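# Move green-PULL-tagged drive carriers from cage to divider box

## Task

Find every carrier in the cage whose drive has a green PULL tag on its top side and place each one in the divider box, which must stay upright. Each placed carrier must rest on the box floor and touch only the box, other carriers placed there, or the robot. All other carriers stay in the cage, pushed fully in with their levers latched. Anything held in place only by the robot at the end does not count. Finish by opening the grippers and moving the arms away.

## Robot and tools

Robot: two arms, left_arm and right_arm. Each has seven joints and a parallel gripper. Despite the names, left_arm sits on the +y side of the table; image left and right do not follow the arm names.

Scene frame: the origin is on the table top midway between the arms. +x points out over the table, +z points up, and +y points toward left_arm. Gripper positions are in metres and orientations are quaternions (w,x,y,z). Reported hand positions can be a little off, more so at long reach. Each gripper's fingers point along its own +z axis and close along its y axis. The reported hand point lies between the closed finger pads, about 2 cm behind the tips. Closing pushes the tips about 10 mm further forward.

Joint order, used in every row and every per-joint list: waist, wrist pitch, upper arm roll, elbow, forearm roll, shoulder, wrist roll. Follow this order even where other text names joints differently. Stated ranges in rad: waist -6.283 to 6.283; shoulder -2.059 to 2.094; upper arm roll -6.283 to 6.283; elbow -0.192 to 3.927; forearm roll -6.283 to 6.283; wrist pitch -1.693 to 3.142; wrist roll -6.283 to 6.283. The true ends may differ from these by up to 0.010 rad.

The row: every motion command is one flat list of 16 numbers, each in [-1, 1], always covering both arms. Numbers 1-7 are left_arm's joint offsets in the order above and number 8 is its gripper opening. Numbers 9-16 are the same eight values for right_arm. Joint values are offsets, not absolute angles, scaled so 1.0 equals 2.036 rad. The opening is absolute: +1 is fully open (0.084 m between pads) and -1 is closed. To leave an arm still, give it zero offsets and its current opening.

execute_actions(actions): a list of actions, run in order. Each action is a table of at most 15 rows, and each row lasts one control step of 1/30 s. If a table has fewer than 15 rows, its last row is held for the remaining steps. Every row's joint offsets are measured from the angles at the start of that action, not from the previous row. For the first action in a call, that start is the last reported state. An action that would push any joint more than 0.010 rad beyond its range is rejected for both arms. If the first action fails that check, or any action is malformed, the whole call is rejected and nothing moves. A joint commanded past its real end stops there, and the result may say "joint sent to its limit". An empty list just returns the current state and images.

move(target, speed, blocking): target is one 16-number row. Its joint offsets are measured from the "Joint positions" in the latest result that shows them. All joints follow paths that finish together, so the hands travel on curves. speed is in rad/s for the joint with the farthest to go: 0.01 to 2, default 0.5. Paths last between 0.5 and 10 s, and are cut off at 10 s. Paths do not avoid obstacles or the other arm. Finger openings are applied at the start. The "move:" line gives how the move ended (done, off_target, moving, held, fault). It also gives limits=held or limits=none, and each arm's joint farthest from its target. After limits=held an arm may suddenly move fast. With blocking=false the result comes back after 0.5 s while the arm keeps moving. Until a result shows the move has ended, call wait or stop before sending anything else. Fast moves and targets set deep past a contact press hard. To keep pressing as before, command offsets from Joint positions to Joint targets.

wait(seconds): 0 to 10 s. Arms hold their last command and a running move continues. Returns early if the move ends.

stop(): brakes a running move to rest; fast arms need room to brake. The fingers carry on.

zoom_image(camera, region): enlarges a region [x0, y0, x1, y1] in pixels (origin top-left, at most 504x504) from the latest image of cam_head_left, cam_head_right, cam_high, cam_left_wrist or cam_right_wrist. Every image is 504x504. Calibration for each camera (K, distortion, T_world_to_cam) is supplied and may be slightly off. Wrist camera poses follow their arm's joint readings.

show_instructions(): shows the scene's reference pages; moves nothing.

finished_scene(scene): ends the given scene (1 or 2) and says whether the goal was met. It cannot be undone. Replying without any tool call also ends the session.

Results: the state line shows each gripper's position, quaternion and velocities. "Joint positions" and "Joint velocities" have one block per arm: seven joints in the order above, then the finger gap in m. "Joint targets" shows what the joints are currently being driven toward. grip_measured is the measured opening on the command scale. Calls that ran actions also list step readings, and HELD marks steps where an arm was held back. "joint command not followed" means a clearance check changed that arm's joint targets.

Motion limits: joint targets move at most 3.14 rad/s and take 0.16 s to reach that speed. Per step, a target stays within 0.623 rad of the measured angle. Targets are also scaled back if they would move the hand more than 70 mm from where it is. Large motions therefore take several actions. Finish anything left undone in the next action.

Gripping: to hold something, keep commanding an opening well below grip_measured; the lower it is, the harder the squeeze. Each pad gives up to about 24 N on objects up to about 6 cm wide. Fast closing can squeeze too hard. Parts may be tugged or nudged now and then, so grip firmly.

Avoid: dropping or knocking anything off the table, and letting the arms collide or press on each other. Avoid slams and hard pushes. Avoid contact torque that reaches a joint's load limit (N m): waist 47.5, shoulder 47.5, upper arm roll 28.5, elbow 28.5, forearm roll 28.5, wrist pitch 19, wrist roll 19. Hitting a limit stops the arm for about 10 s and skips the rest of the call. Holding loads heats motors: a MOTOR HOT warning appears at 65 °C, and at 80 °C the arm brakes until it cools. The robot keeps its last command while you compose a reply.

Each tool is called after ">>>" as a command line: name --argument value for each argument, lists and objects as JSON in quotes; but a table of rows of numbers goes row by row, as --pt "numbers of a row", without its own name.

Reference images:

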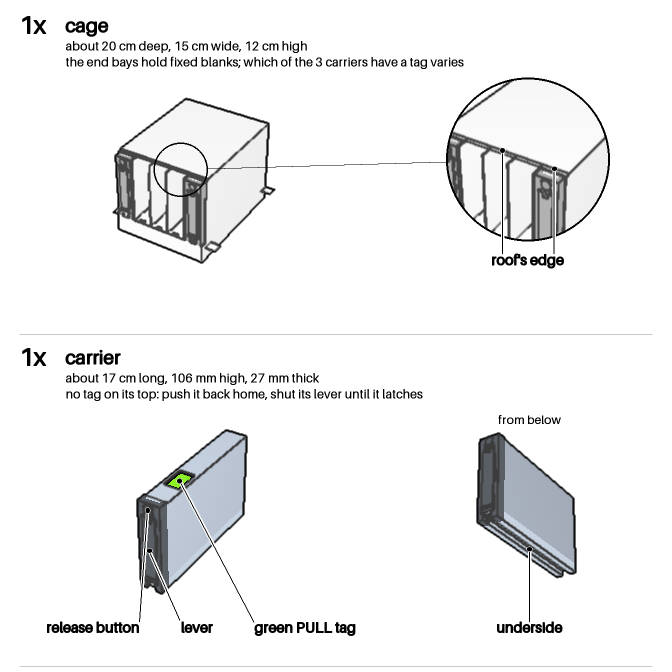

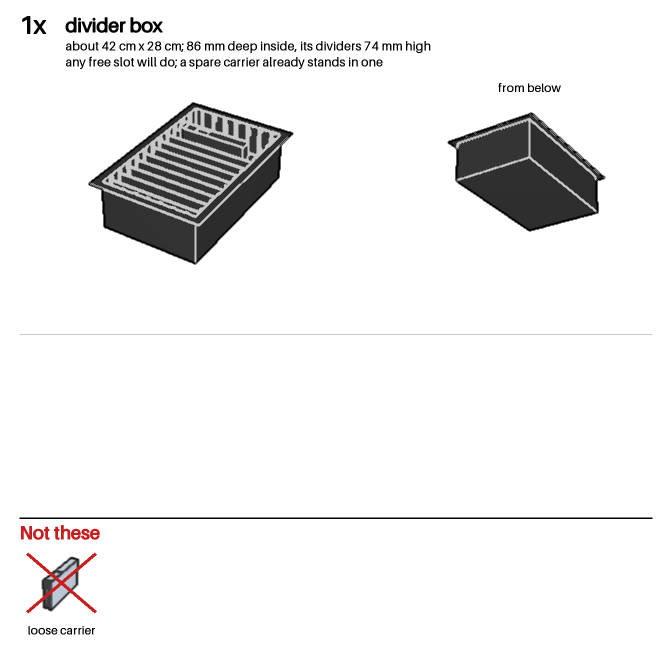

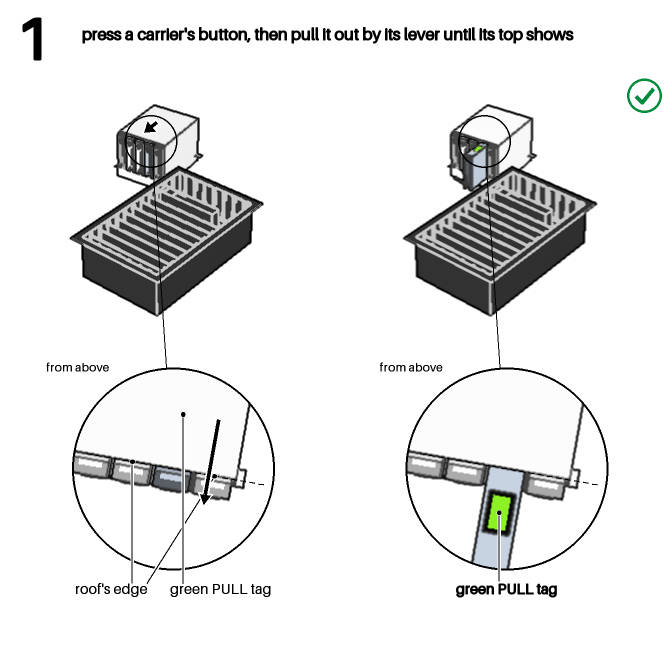

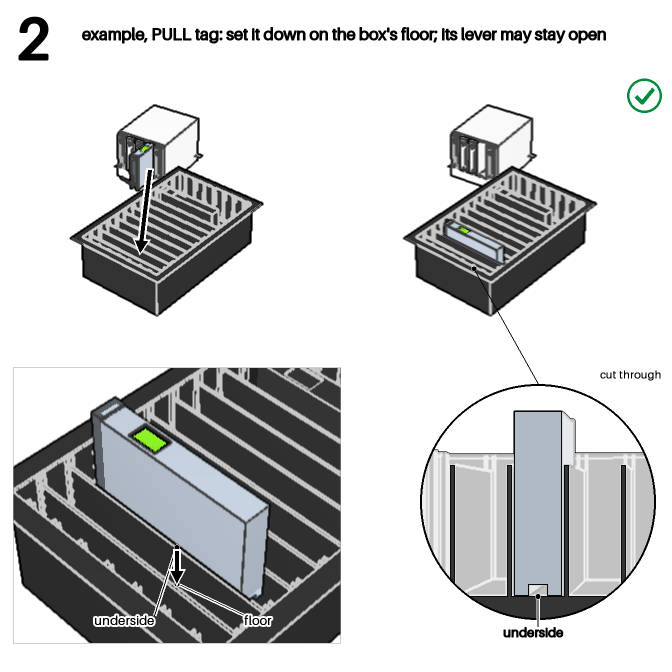

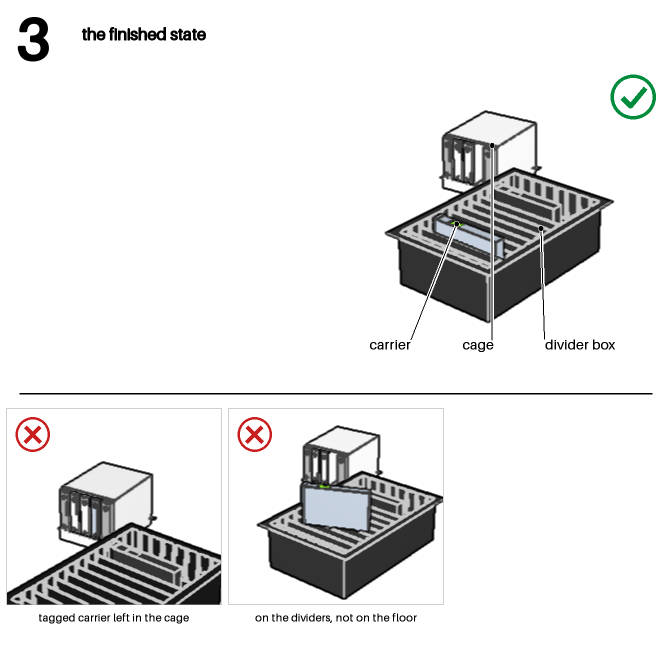

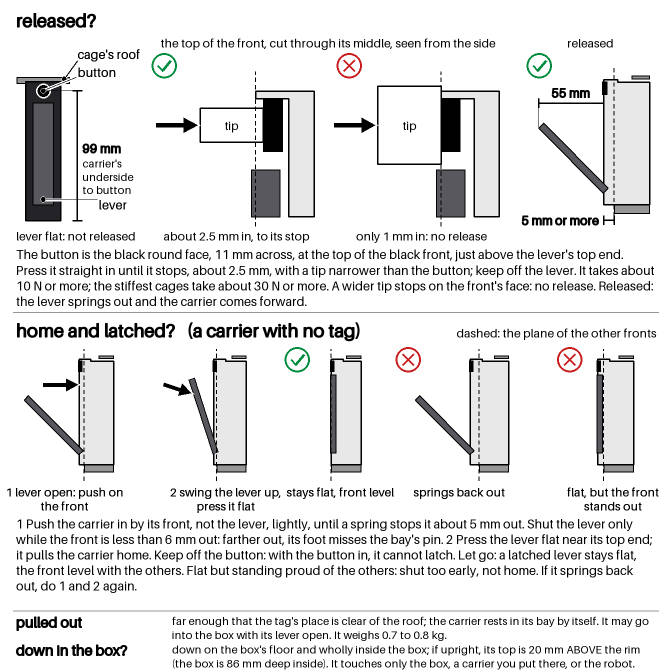

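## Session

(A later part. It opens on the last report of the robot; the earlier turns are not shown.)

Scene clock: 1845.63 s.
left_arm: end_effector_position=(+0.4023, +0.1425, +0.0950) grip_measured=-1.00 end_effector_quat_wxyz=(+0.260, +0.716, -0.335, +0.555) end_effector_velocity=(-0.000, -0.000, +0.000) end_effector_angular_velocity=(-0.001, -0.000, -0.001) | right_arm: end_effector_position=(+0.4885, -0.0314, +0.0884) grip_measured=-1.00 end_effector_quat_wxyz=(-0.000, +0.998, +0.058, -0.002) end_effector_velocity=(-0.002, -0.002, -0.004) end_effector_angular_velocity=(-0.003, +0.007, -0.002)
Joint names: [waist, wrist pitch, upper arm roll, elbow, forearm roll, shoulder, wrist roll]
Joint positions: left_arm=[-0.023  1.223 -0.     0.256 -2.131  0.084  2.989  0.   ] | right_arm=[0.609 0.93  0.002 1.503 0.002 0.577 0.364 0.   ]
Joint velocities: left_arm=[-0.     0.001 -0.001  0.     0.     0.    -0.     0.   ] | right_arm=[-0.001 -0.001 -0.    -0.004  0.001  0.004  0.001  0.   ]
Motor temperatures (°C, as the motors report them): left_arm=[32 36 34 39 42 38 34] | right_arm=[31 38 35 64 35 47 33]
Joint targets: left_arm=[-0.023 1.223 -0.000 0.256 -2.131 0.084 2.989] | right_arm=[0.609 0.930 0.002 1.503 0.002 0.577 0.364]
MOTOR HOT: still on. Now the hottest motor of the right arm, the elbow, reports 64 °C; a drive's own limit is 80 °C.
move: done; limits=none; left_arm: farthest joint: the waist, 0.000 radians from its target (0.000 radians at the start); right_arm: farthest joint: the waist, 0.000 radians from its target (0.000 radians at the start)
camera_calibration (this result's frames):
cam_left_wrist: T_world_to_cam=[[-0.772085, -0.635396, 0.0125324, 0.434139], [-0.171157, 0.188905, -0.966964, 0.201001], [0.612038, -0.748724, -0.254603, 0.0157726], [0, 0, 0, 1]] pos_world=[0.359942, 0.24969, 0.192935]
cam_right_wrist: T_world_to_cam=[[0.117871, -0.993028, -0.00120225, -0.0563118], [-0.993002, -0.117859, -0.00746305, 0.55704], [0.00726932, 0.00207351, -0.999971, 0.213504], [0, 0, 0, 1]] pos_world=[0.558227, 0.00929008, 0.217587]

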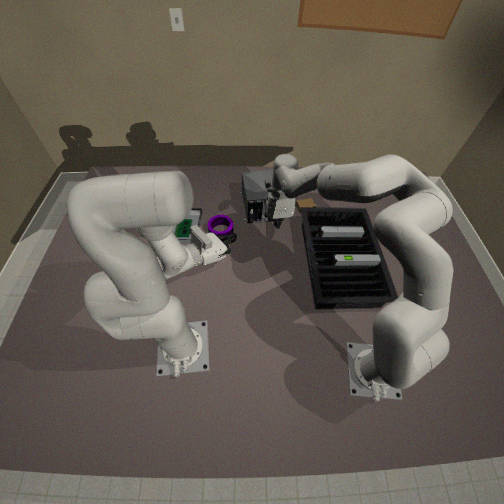

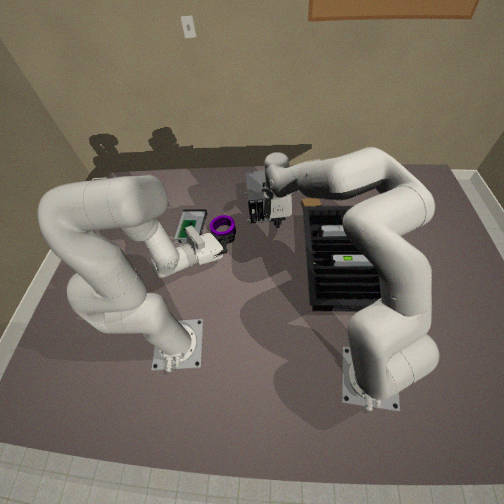

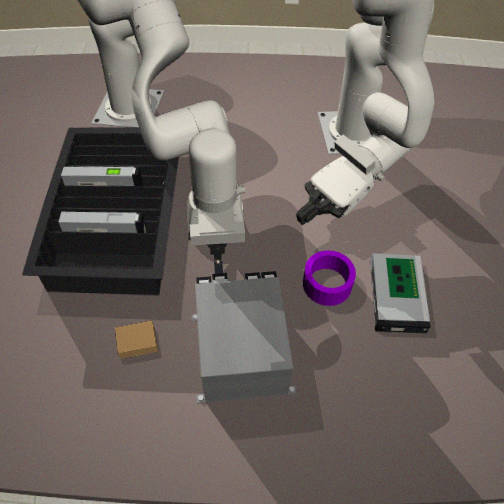

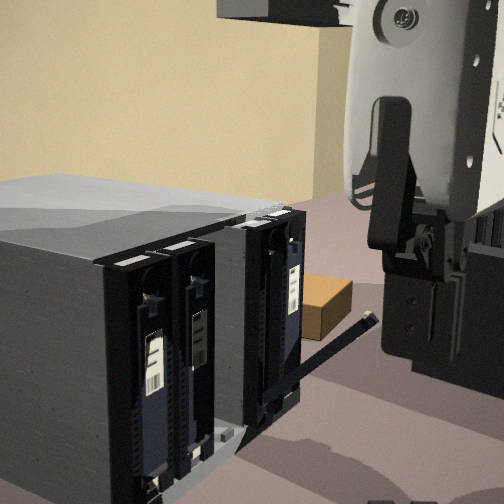

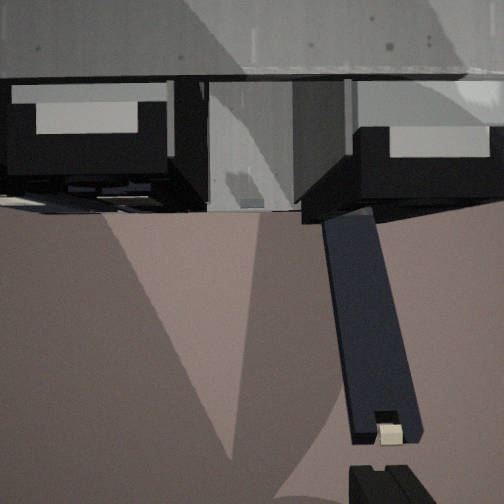

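>>> move --target '[0,0,0,0,0,0,0,-1, -0.00835,0.03052,0,0.07701,0,0.04650,-0.00835,-1]' --speed 0.12

>>> move --target '[0,0,0,0,0,0,0,-1, -0.00836,0.04083,0,0.09906,0,0.05823,-0.00836,-1]' --speed 0.08

Scene clock: 1874.20 s.
left_arm: end_effector_position=(+0.4023, +0.1425, +0.0950) grip_measured=-1.00 end_effector_quat_wxyz=(+0.260, +0.716, -0.335, +0.555) end_effector_velocity=(-0.000, -0.000, +0.000) end_effector_angular_velocity=(-0.001, +0.000, -0.001) | right_arm: end_effector_position=(+0.5180, -0.0278, +0.0884) grip_measured=-1.00 end_effector_quat_wxyz=(-0.001, +0.998, +0.058, -0.002) end_effector_velocity=(+0.001, +0.000, +0.000) end_effector_angular_velocity=(+0.001, -0.001, +0.001)
Joint names: [waist, wrist pitch, upper arm roll, elbow, forearm roll, shoulder, wrist roll]
Joint positions: left_arm=[-0.023  1.223 -0.     0.256 -2.131  0.084  2.989  0.   ] | right_arm=[0.593 0.992 0.002 1.66  0.002 0.671 0.347 0.   ]
Joint velocities: left_arm=[ 0.     0.001 -0.001 -0.     0.    -0.    -0.001  0.   ] | right_arm=[ 0.    -0.001 -0.     0.002  0.     0.001 -0.001  0.   ]
Motor temperatures (°C, as the motors report them): left_arm=[32 36 34 39 42 38 34] | right_arm=[31 38 35 64 35 48 33]
Joint targets: left_arm=[-0.023 1.223 -0.000 0.256 -2.131 0.084 2.989] | right_arm=[0.592 0.992 0.002 1.660 0.002 0.671 0.347]
MOTOR HOT: still on. Now the hottest motor of the right arm, the elbow, reports 64 °C; a drive's own limit is 80 °C.
move: done; limits=none; left_arm: farthest joint: the waist, 0.000 radians from its target (0.000 radians at the start); right_arm: farthest joint: the waist, 0.001 radians from its target (0.017 radians at the start)
camera_calibration (this result's frames):
cam_left_wrist: T_world_to_cam=[[-0.772085, -0.635396, 0.0125322, 0.43414], [-0.171157, 0.188905, -0.966964, 0.201], [0.612038, -0.748723, -0.254603, 0.0157724], [0, 0, 0, 1]] pos_world=[0.359942, 0.24969, 0.192935]
cam_right_wrist: T_world_to_cam=[[0.117996, -0.993013, -0.00154665, -0.05633], [-0.992989, -0.117982, -0.00733216, 0.58671], [0.00709846, 0.00240098, -0.999972, 0.213321], [0, 0, 0, 1]] pos_world=[0.587729, 0.0127727, 0.21753]

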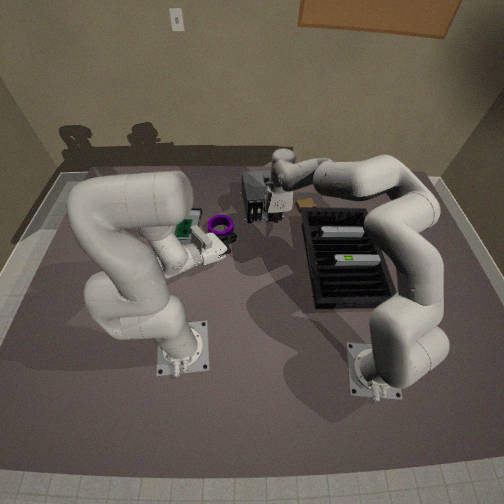

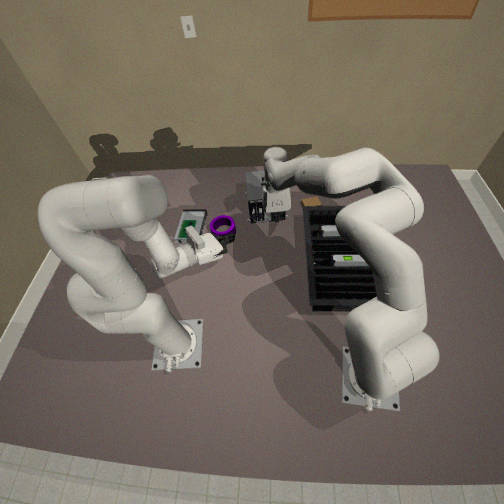

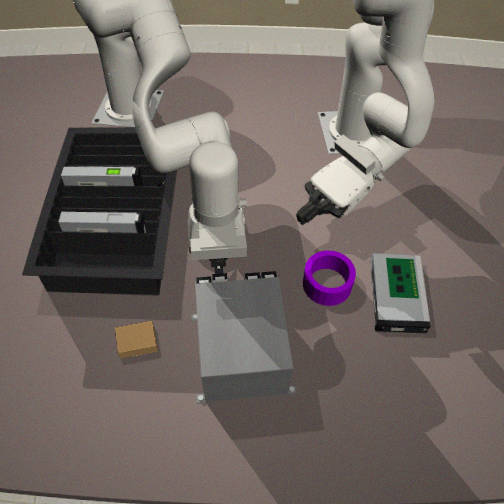

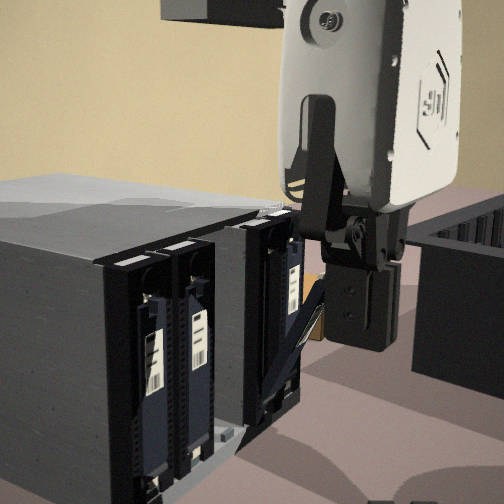

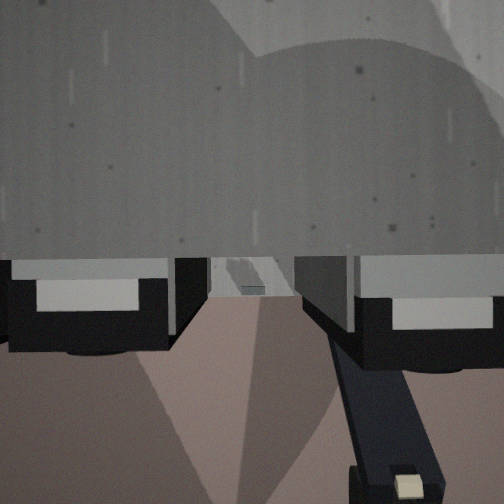

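Scene clock: 1877.13 s.
left_arm: end_effector_position=(+0.4023, +0.1425, +0.0950) grip_measured=-1.00 end_effector_quat_wxyz=(+0.260, +0.716, -0.335, +0.555) end_effector_velocity=(-0.001, -0.000, -0.000) end_effector_angular_velocity=(+0.001, +0.001, -0.001) | right_arm: end_effector_position=(+0.5503, -0.0240, +0.0881) grip_measured=-1.00 end_effector_quat_wxyz=(-0.001, +0.998, +0.058, -0.003) end_effector_velocity=(+0.001, -0.001, -0.000) end_effector_angular_velocity=(-0.001, -0.000, -0.000)
Joint names: [waist, wrist pitch, upper arm roll, elbow, forearm roll, shoulder, wrist roll]
Joint positions: left_arm=[-0.023  1.223 -0.     0.256 -2.131  0.084  2.989  0.   ] | right_arm=[0.576 1.075 0.002 1.861 0.002 0.79  0.33  0.   ]
Joint velocities: left_arm=[-0.    -0.001 -0.001 -0.001  0.    -0.     0.     0.   ] | right_arm=[-0.001  0.    -0.001  0.002 -0.     0.002 -0.001  0.   ]
Motor temperatures (°C, as the motors report them): left_arm=[32 36 34 39 42 38 34] | right_arm=[31 38 35 64 35 49 33]
Joint targets: left_arm=[-0.023 1.223 -0.000 0.256 -2.131 0.084 2.989] | right_arm=[0.576 1.075 0.002 1.861 0.002 0.790 0.330]
MOTOR HOT: still on. Now the hottest motor of the right arm, the elbow, reports 64 °C; a drive's own limit is 80 °C.
move: done; limits=none; left_arm: farthest joint: the waist, 0.000 radians from its target (0.000 radians at the start); right_arm: farthest joint: the elbow, 0.001 radians from its target (0.202 radians at the start)
camera_calibration (this result's frames):
cam_left_wrist: T_world_to_cam=[[-0.772085, -0.635396, 0.012532, 0.43414], [-0.171157, 0.188905, -0.966964, 0.201], [0.612038, -0.748723, -0.254603, 0.0157724], [0, 0, 0, 1]] pos_world=[0.359942, 0.24969, 0.192935]
cam_right_wrist: T_world_to_cam=[[0.118141, -0.992995, -0.00183927, -0.0564069], [-0.992976, -0.118126, -0.00671539, 0.619149], [0.00645108, 0.00261971, -0.999976, 0.213205], [0, 0, 0, 1]] pos_world=[0.620088, 0.0165672, 0.217254]

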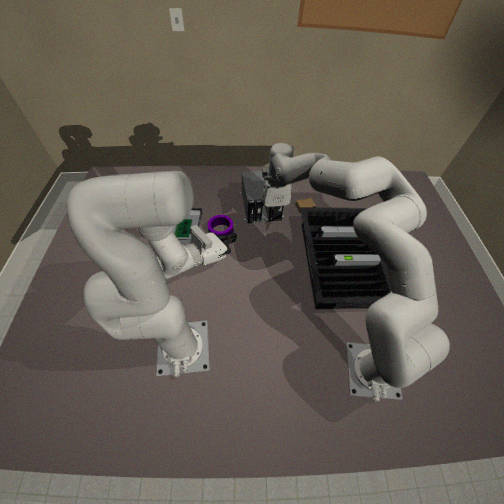

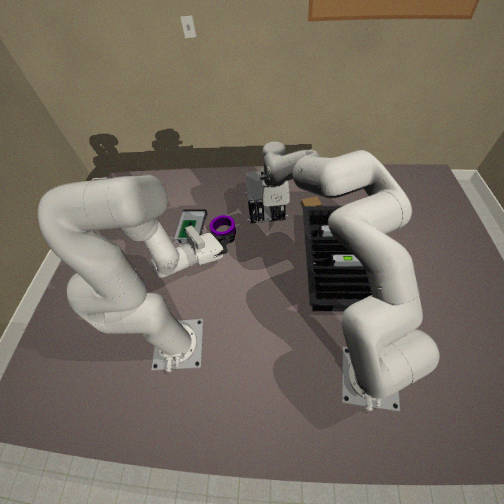

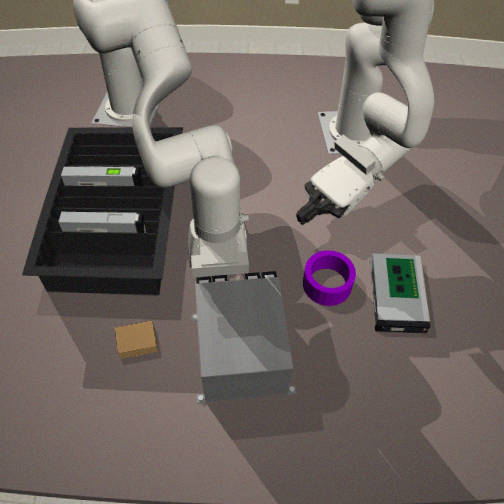

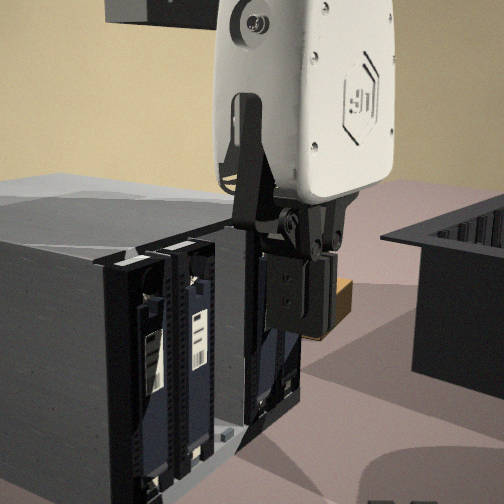

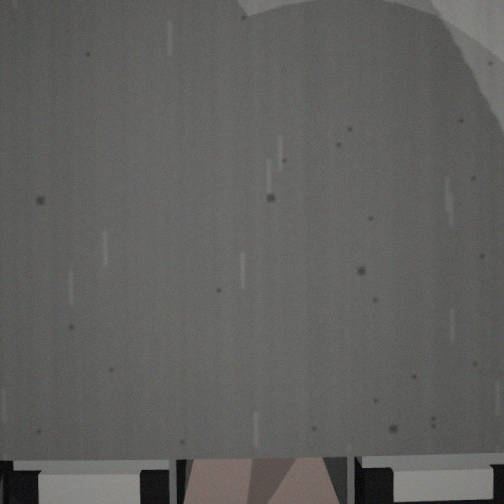

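>>> move --target '[0,0,0,0,0,0,0,-1, -0.00072,0.00428,0,0.01015,0,0.00587,-0.00072,-1]' --speed 0.03

Scene clock: 1883.17 s.
left_arm: end_effector_position=(+0.4023, +0.1425, +0.0950) grip_measured=-1.00 end_effector_quat_wxyz=(+0.260, +0.716, -0.335, +0.555) end_effector_velocity=(+0.000, +0.000, -0.000) end_effector_angular_velocity=(-0.000, -0.000, +0.001) | right_arm: end_effector_position=(+0.5533, -0.0238, +0.0882) grip_measured=-1.00 end_effector_quat_wxyz=(-0.001, +0.998, +0.058, -0.003) end_effector_velocity=(+0.000, +0.001, +0.001) end_effector_angular_velocity=(-0.000, -0.001, +0.003)
Joint names: [waist, wrist pitch, upper arm roll, elbow, forearm roll, shoulder, wrist roll]
Joint positions: left_arm=[-0.023  1.223 -0.     0.256 -2.131  0.084  2.989  0.   ] | right_arm=[0.574 1.084 0.002 1.881 0.002 0.801 0.329 0.   ]
Joint velocities: left_arm=[0.    0.    0.001 0.    0.    0.    0.    0.   ] | right_arm=[ 0.002  0.002  0.     0.004 -0.001  0.001 -0.     0.   ]
Motor temperatures (°C, as the motors report them): left_arm=[32 36 34 39 42 38 34] | right_arm=[31 38 35 65 35 49 33]
Joint targets: left_arm=[-0.023 1.223 -0.000 0.256 -2.131 0.084 2.989] | right_arm=[0.574 1.084 0.002 1.881 0.002 0.802 0.329]
MOTOR HOT: still on. Now the hottest motor of the right arm, the elbow, reports 65 °C; a drive's own limit is 80 °C.
move: done; limits=none; left_arm: farthest joint: the waist, 0.000 radians from its target (0.000 radians at the start); right_arm: farthest joint: the shoulder, 0.001 radians from its target (0.012 radians at the start)
camera_calibration (this result's frames):
cam_left_wrist: T_world_to_cam=[[-0.772085, -0.635396, 0.012532, 0.43414], [-0.171157, 0.188905, -0.966964, 0.201], [0.612038, -0.748723, -0.254603, 0.0157725], [0, 0, 0, 1]] pos_world=[0.359942, 0.24969, 0.192935]
cam_right_wrist: T_world_to_cam=[[0.11801, -0.993011, -0.0017933, -0.0564467], [-0.992991, -0.117996, -0.00675016, 0.622153], [0.00649138, 0.00257731, -0.999976, 0.213187], [0, 0, 0, 1]] pos_world=[0.62307, 0.0168099, 0.21728]

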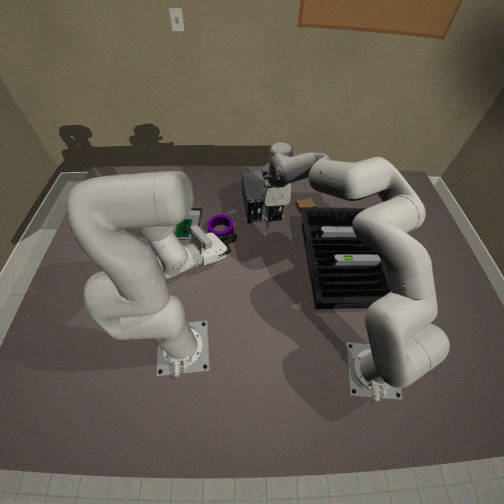

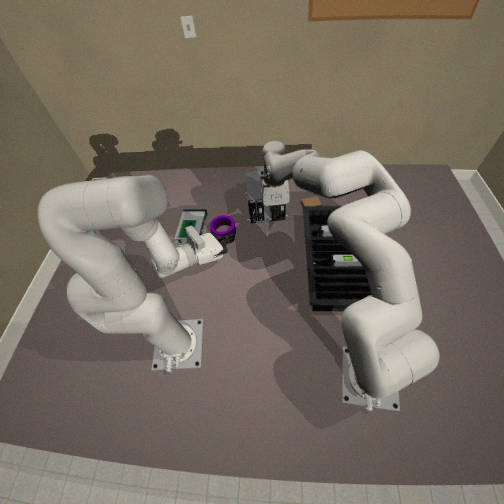

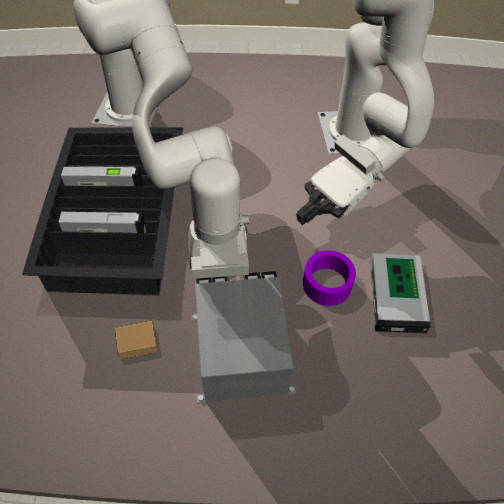

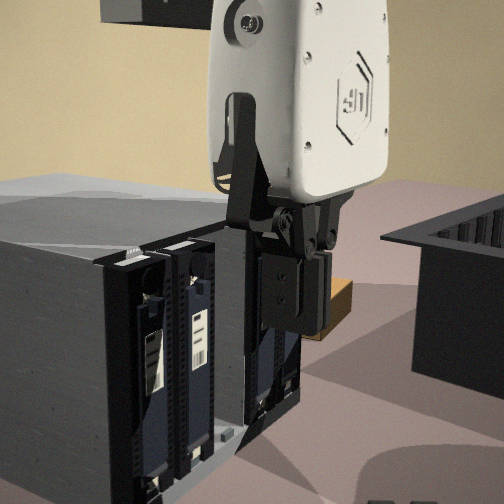

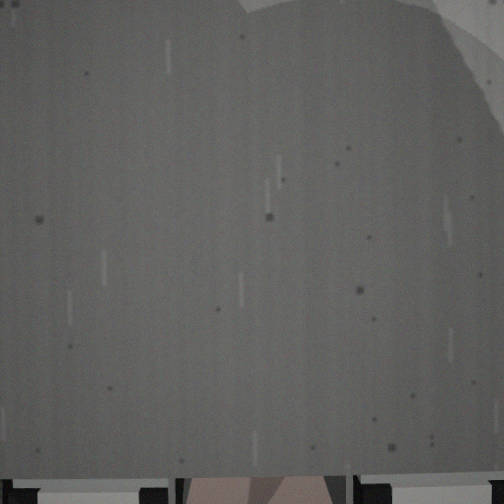

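>>> move --target '[0,0,0,0,0,0,0,-1, -0.00036,0.00214,0,0.00507,0,0.00293,-0.00036,-1]' --speed 0.02

Scene clock: 1887.90 s.
left_arm: end_effector_position=(+0.4023, +0.1425, +0.0950) grip_measured=-1.00 end_effector_quat_wxyz=(+0.260, +0.716, -0.335, +0.555) end_effector_velocity=(-0.000, +0.001, -0.000) end_effector_angular_velocity=(+0.000, +0.001, +0.002) | right_arm: end_effector_position=(+0.5541, -0.0234, +0.0879) grip_measured=-1.00 end_effector_quat_wxyz=(-0.001, +0.998, +0.059, -0.003) end_effector_velocity=(+0.001, -0.002, -0.000) end_effector_angular_velocity=(-0.002, +0.000, -0.002)
Joint names: [waist, wrist pitch, upper arm roll, elbow, forearm roll, shoulder, wrist roll]
Joint positions: left_arm=[-0.023  1.223 -0.     0.256 -2.131  0.084  2.989  0.   ] | right_arm=[0.574 1.089 0.003 1.891 0.002 0.807 0.328 0.   ]
Joint velocities: left_arm=[-0.    -0.001  0.002 -0.001 -0.     0.     0.     0.   ] | right_arm=[-0.002  0.002 -0.     0.002 -0.002  0.001  0.001  0.   ]
Motor temperatures (°C, as the motors report them): left_arm=[32 36 34 39 42 38 34] | right_arm=[31 38 35 65 35 49 33]
Joint targets: left_arm=[-0.023 1.223 -0.000 0.256 -2.131 0.084 2.989] | right_arm=[0.573 1.088 0.002 1.892 0.002 0.807 0.328]
MOTOR HOT: still on. Now the hottest motor of the right arm, the elbow, reports 65 °C; a drive's own limit is 80 °C.
move: done; limits=none; left_arm: farthest joint: the waist, 0.000 radians from its target (0.000 radians at the start); right_arm: farthest joint: the upper arm roll, 0.001 radians from its target (0.000 radians at the start)
camera_calibration (this result's frames):
cam_left_wrist: T_world_to_cam=[[-0.772085, -0.635396, 0.012532, 0.434139], [-0.171157, 0.188905, -0.966964, 0.201], [0.612038, -0.748723, -0.254603, 0.0157725], [0, 0, 0, 1]] pos_world=[0.359942, 0.24969, 0.192935]
cam_right_wrist: T_world_to_cam=[[0.118537, -0.992948, -0.0017349, -0.0564466], [-0.992937, -0.118527, -0.00521584, 0.622857], [0.00497342, 0.00234092, -0.999985, 0.213746], [0, 0, 0, 1]] pos_world=[0.624086, 0.0172762, 0.216894]

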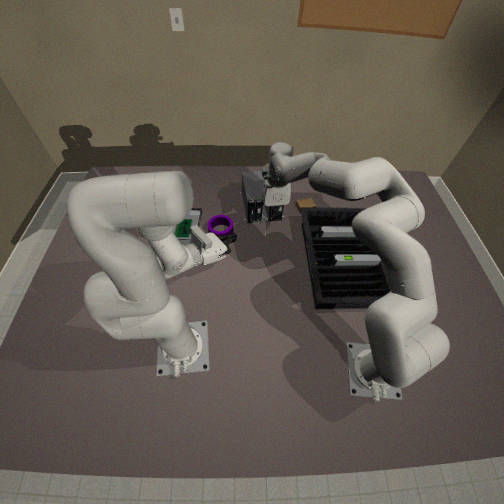

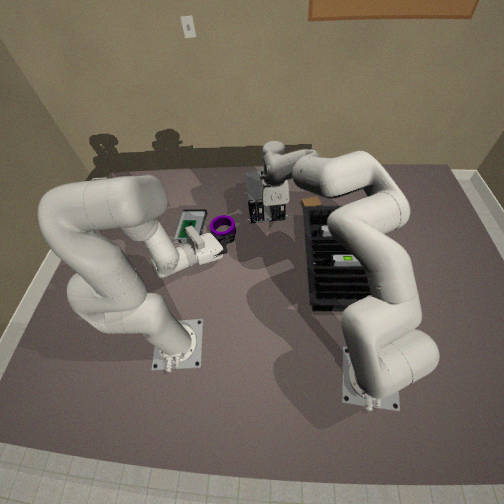

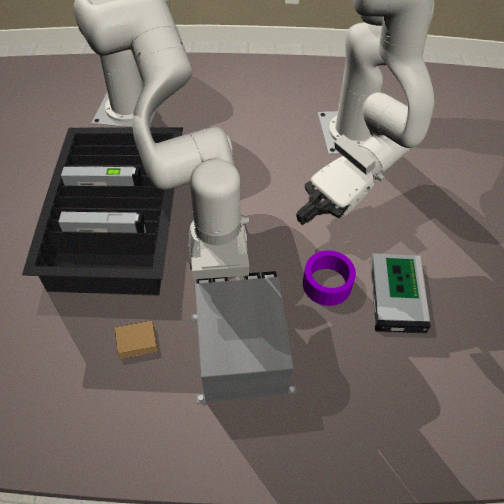

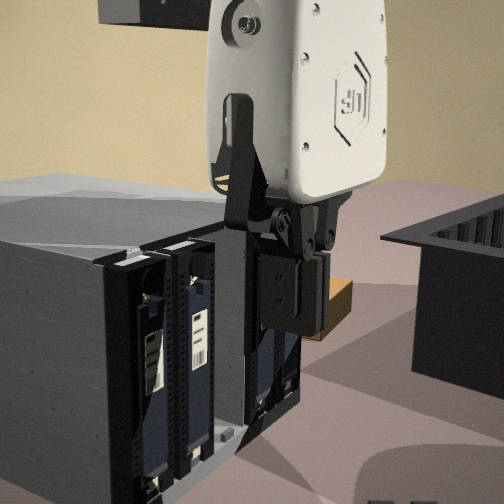

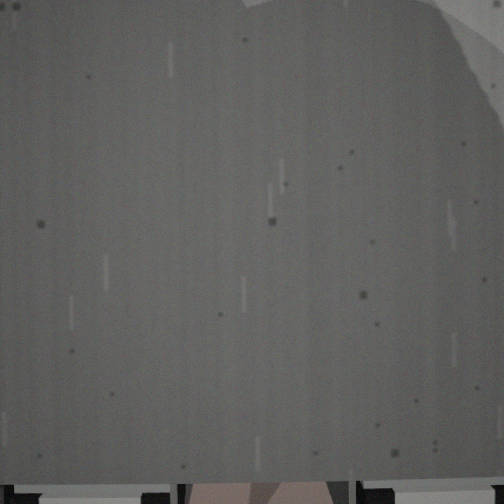

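>>> move --target '[0,0,0,0,0,0,0,-1, 0.00956,-0.04795,0,-0.11597,0,-0.06802,0.00956,-1]' --speed 0.25

Scene clock: 1891.97 s.
left_arm: end_effector_position=(+0.4023, +0.1425, +0.0950) grip_measured=-1.00 end_effector_quat_wxyz=(+0.260, +0.716, -0.335, +0.555) end_effector_velocity=(+0.000, -0.001, +0.000) end_effector_angular_velocity=(+0.000, -0.001, -0.002) | right_arm: end_effector_position=(+0.5166, -0.0278, +0.0879) grip_measured=-1.00 end_effector_quat_wxyz=(-0.000, +0.998, +0.059, -0.003) end_effector_velocity=(-0.001, +0.001, -0.000) end_effector_angular_velocity=(+0.001, +0.001, +0.001)
Joint names: [waist, wrist pitch, upper arm roll, elbow, forearm roll, shoulder, wrist roll]
Joint positions: left_arm=[-0.023  1.223 -0.     0.256 -2.131  0.084  2.989  0.   ] | right_arm=[0.593 0.992 0.003 1.655 0.002 0.669 0.347 0.   ]
Joint velocities: left_arm=[ 0.001 -0.    -0.002  0.001  0.     0.     0.     0.   ] | right_arm=[ 0.002 -0.001  0.    -0.003  0.001 -0.002  0.     0.   ]
Motor temperatures (°C, as the motors report them): left_arm=[32 36 34 39 42 38 34] | right_arm=[31 38 35 66 35 50 33]
Joint targets: left_arm=[-0.023 1.223 -0.000 0.256 -2.131 0.084 2.989] | right_arm=[0.593 0.992 0.003 1.655 0.002 0.669 0.347]
MOTOR HOT: still on. Now the hottest motor of the right arm, the elbow, reports 66 °C; a drive's own limit is 80 °C.
move: done; limits=none; left_arm: farthest joint: the waist, 0.000 radians from its target (0.000 radians at the start); right_arm: farthest joint: the waist, 0.000 radians from its target (0.020 radians at the start)
camera_calibration (this result's frames):
cam_left_wrist: T_world_to_cam=[[-0.772085, -0.635396, 0.0125319, 0.434139], [-0.171157, 0.188905, -0.966964, 0.201], [0.612038, -0.748724, -0.254603, 0.0157726], [0, 0, 0, 1]] pos_world=[0.359942, 0.24969, 0.192935]
cam_right_wrist: T_world_to_cam=[[0.118576, -0.992944, -0.00124377, -0.0564499], [-0.992932, -0.118568, -0.0053192, 0.585091], [0.0051342, 0.0018657, -0.999985, 0.213873], [0, 0, 0, 1]] pos_world=[0.586551, 0.0129222, 0.216912]

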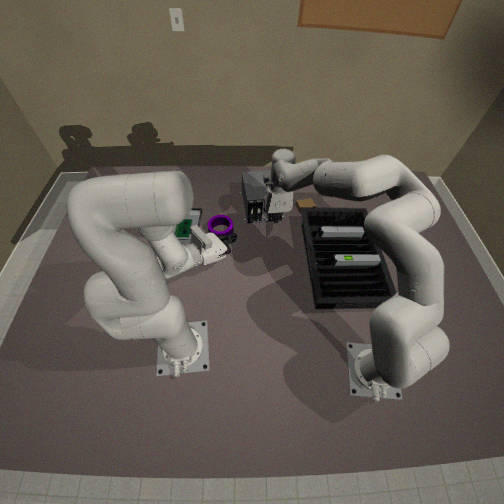

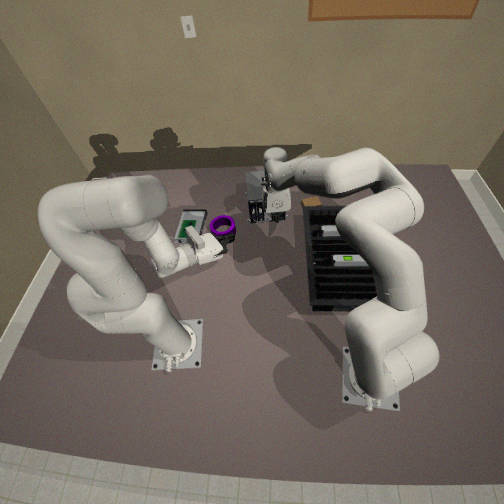

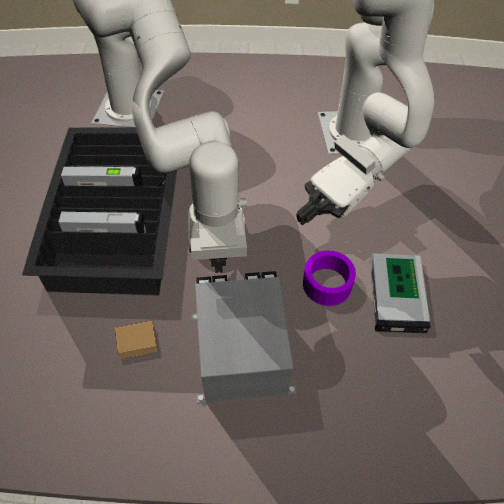

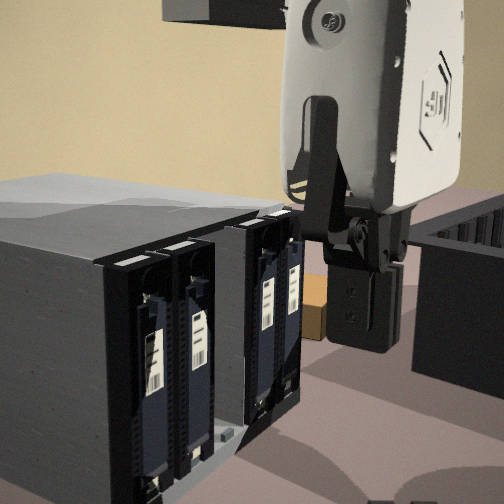

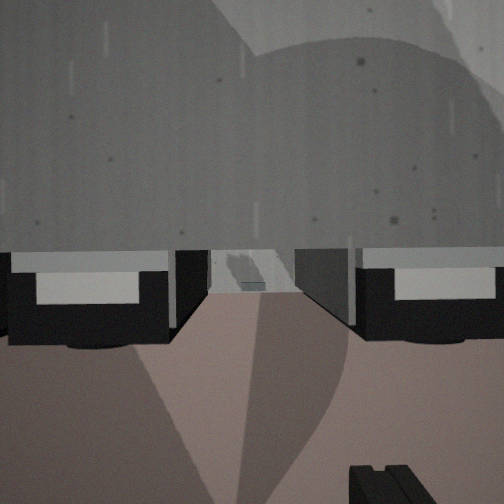

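>>> move --target '[0,0,0,0,0,0,0,-1, 0,0.1,0,-0.15,0,-0.25,0,-1]' --speed 0.7

Scene clock: 1900.20 s.
left_arm: end_effector_position=(+0.4023, +0.1425, +0.0950) grip_measured=-1.00 end_effector_quat_wxyz=(+0.260, +0.716, -0.335, +0.555) end_effector_velocity=(+0.000, -0.000, +0.000) end_effector_angular_velocity=(+0.001, -0.000, -0.001) | right_arm: end_effector_position=(+0.4219, -0.0753, +0.2402) grip_measured=-1.00 end_effector_quat_wxyz=(+0.000, +0.998, +0.059, -0.003) end_effector_velocity=(-0.000, -0.000, +0.001) end_effector_angular_velocity=(+0.001, -0.002, -0.001)
Joint names: [waist, wrist pitch, upper arm roll, elbow, forearm roll, shoulder, wrist roll]
Joint positions: left_arm=[-0.023  1.223 -0.     0.256 -2.131  0.084  2.989  0.   ] | right_arm=[0.593 1.195 0.003 1.35  0.002 0.161 0.347 0.   ]
Joint velocities: left_arm=[-0.001 -0.001  0.     0.     0.    -0.     0.     0.   ] | right_arm=[-0.     0.     0.001 -0.001 -0.001 -0.003  0.001  0.   ]
Motor temperatures (°C, as the motors report them): left_arm=[32 36 34 39 42 38 34] | right_arm=[31 38 35 65 35 50 33]
Joint targets: left_arm=[-0.023 1.223 -0.000 0.256 -2.131 0.084 2.989] | right_arm=[0.593 1.195 0.003 1.350 0.002 0.160 0.347]
MOTOR HOT: still on. Now the hottest motor of the right arm, the elbow, reports 65 °C; a drive's own limit is 80 °C.
move: done; limits=none; left_arm: farthest joint: the waist, 0.000 radians from its target (0.000 radians at the start); right_arm: farthest joint: the waist, 0.000 radians from its target (0.000 radians at the start)
camera_calibration (this result's frames):
cam_left_wrist: T_world_to_cam=[[-0.772085, -0.635396, 0.012532, 0.434139], [-0.171157, 0.188905, -0.966964, 0.201], [0.612038, -0.748724, -0.254603, 0.0157726], [0, 0, 0, 1]] pos_world=[0.359942, 0.24969, 0.192935]
cam_right_wrist: T_world_to_cam=[[0.119459, -0.992839, -0.0000924089, -0.0928656], [-0.992825, -0.119457, -0.0052979, 0.486093], [0.00524892, 0.000724627, -0.999986, 0.366617], [0, 0, 0, 1]] pos_world=[0.491774, -0.0343992, 0.369179]

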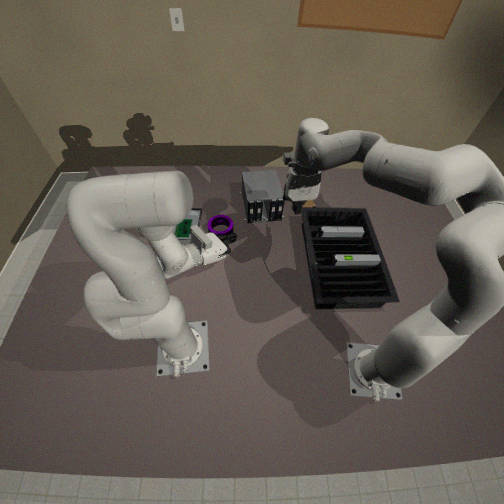

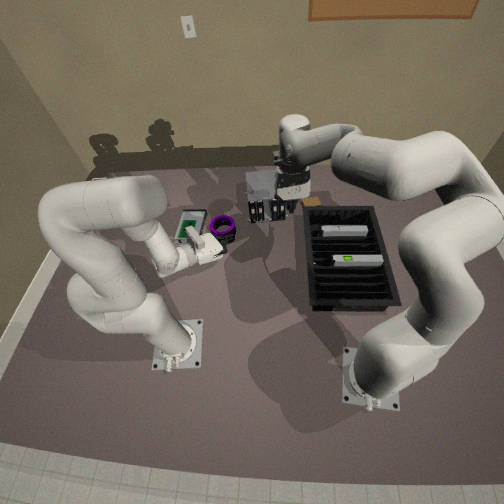

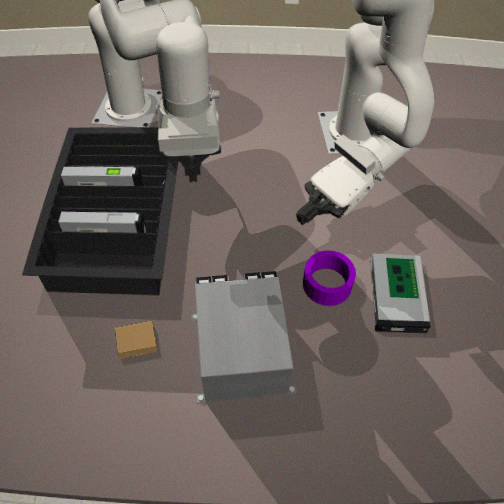

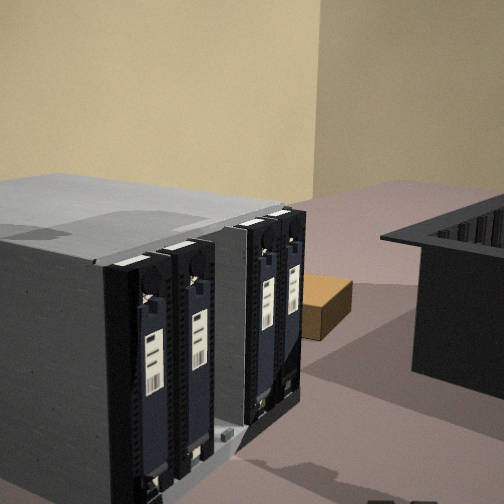

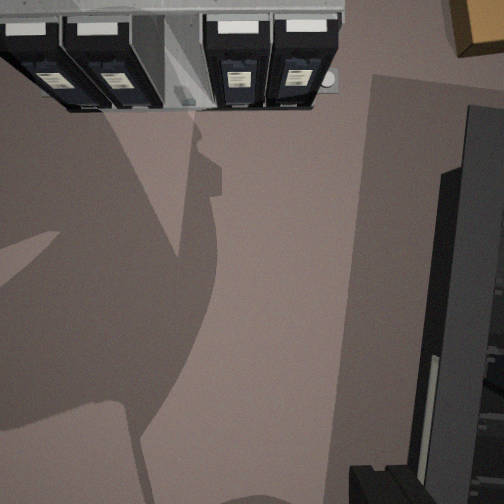

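>>> zoom_image --camera "cam_high" --region '[20, 120, 200, 300]'

Region (20, 120, 200, 300) of cam_high's 504x504 image, scaled by 2.800, with more detail than that image has.

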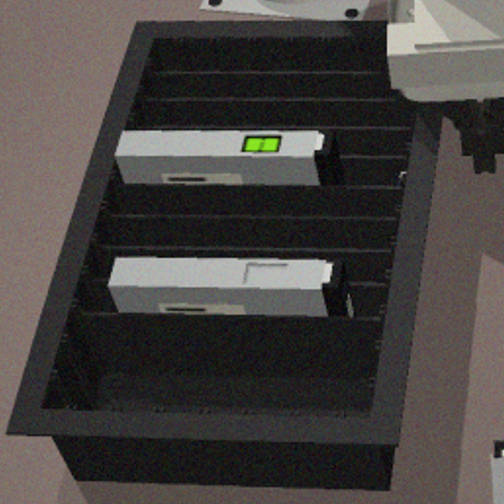

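>>> finished_scene --scene 1

The scene is finished: the task was done.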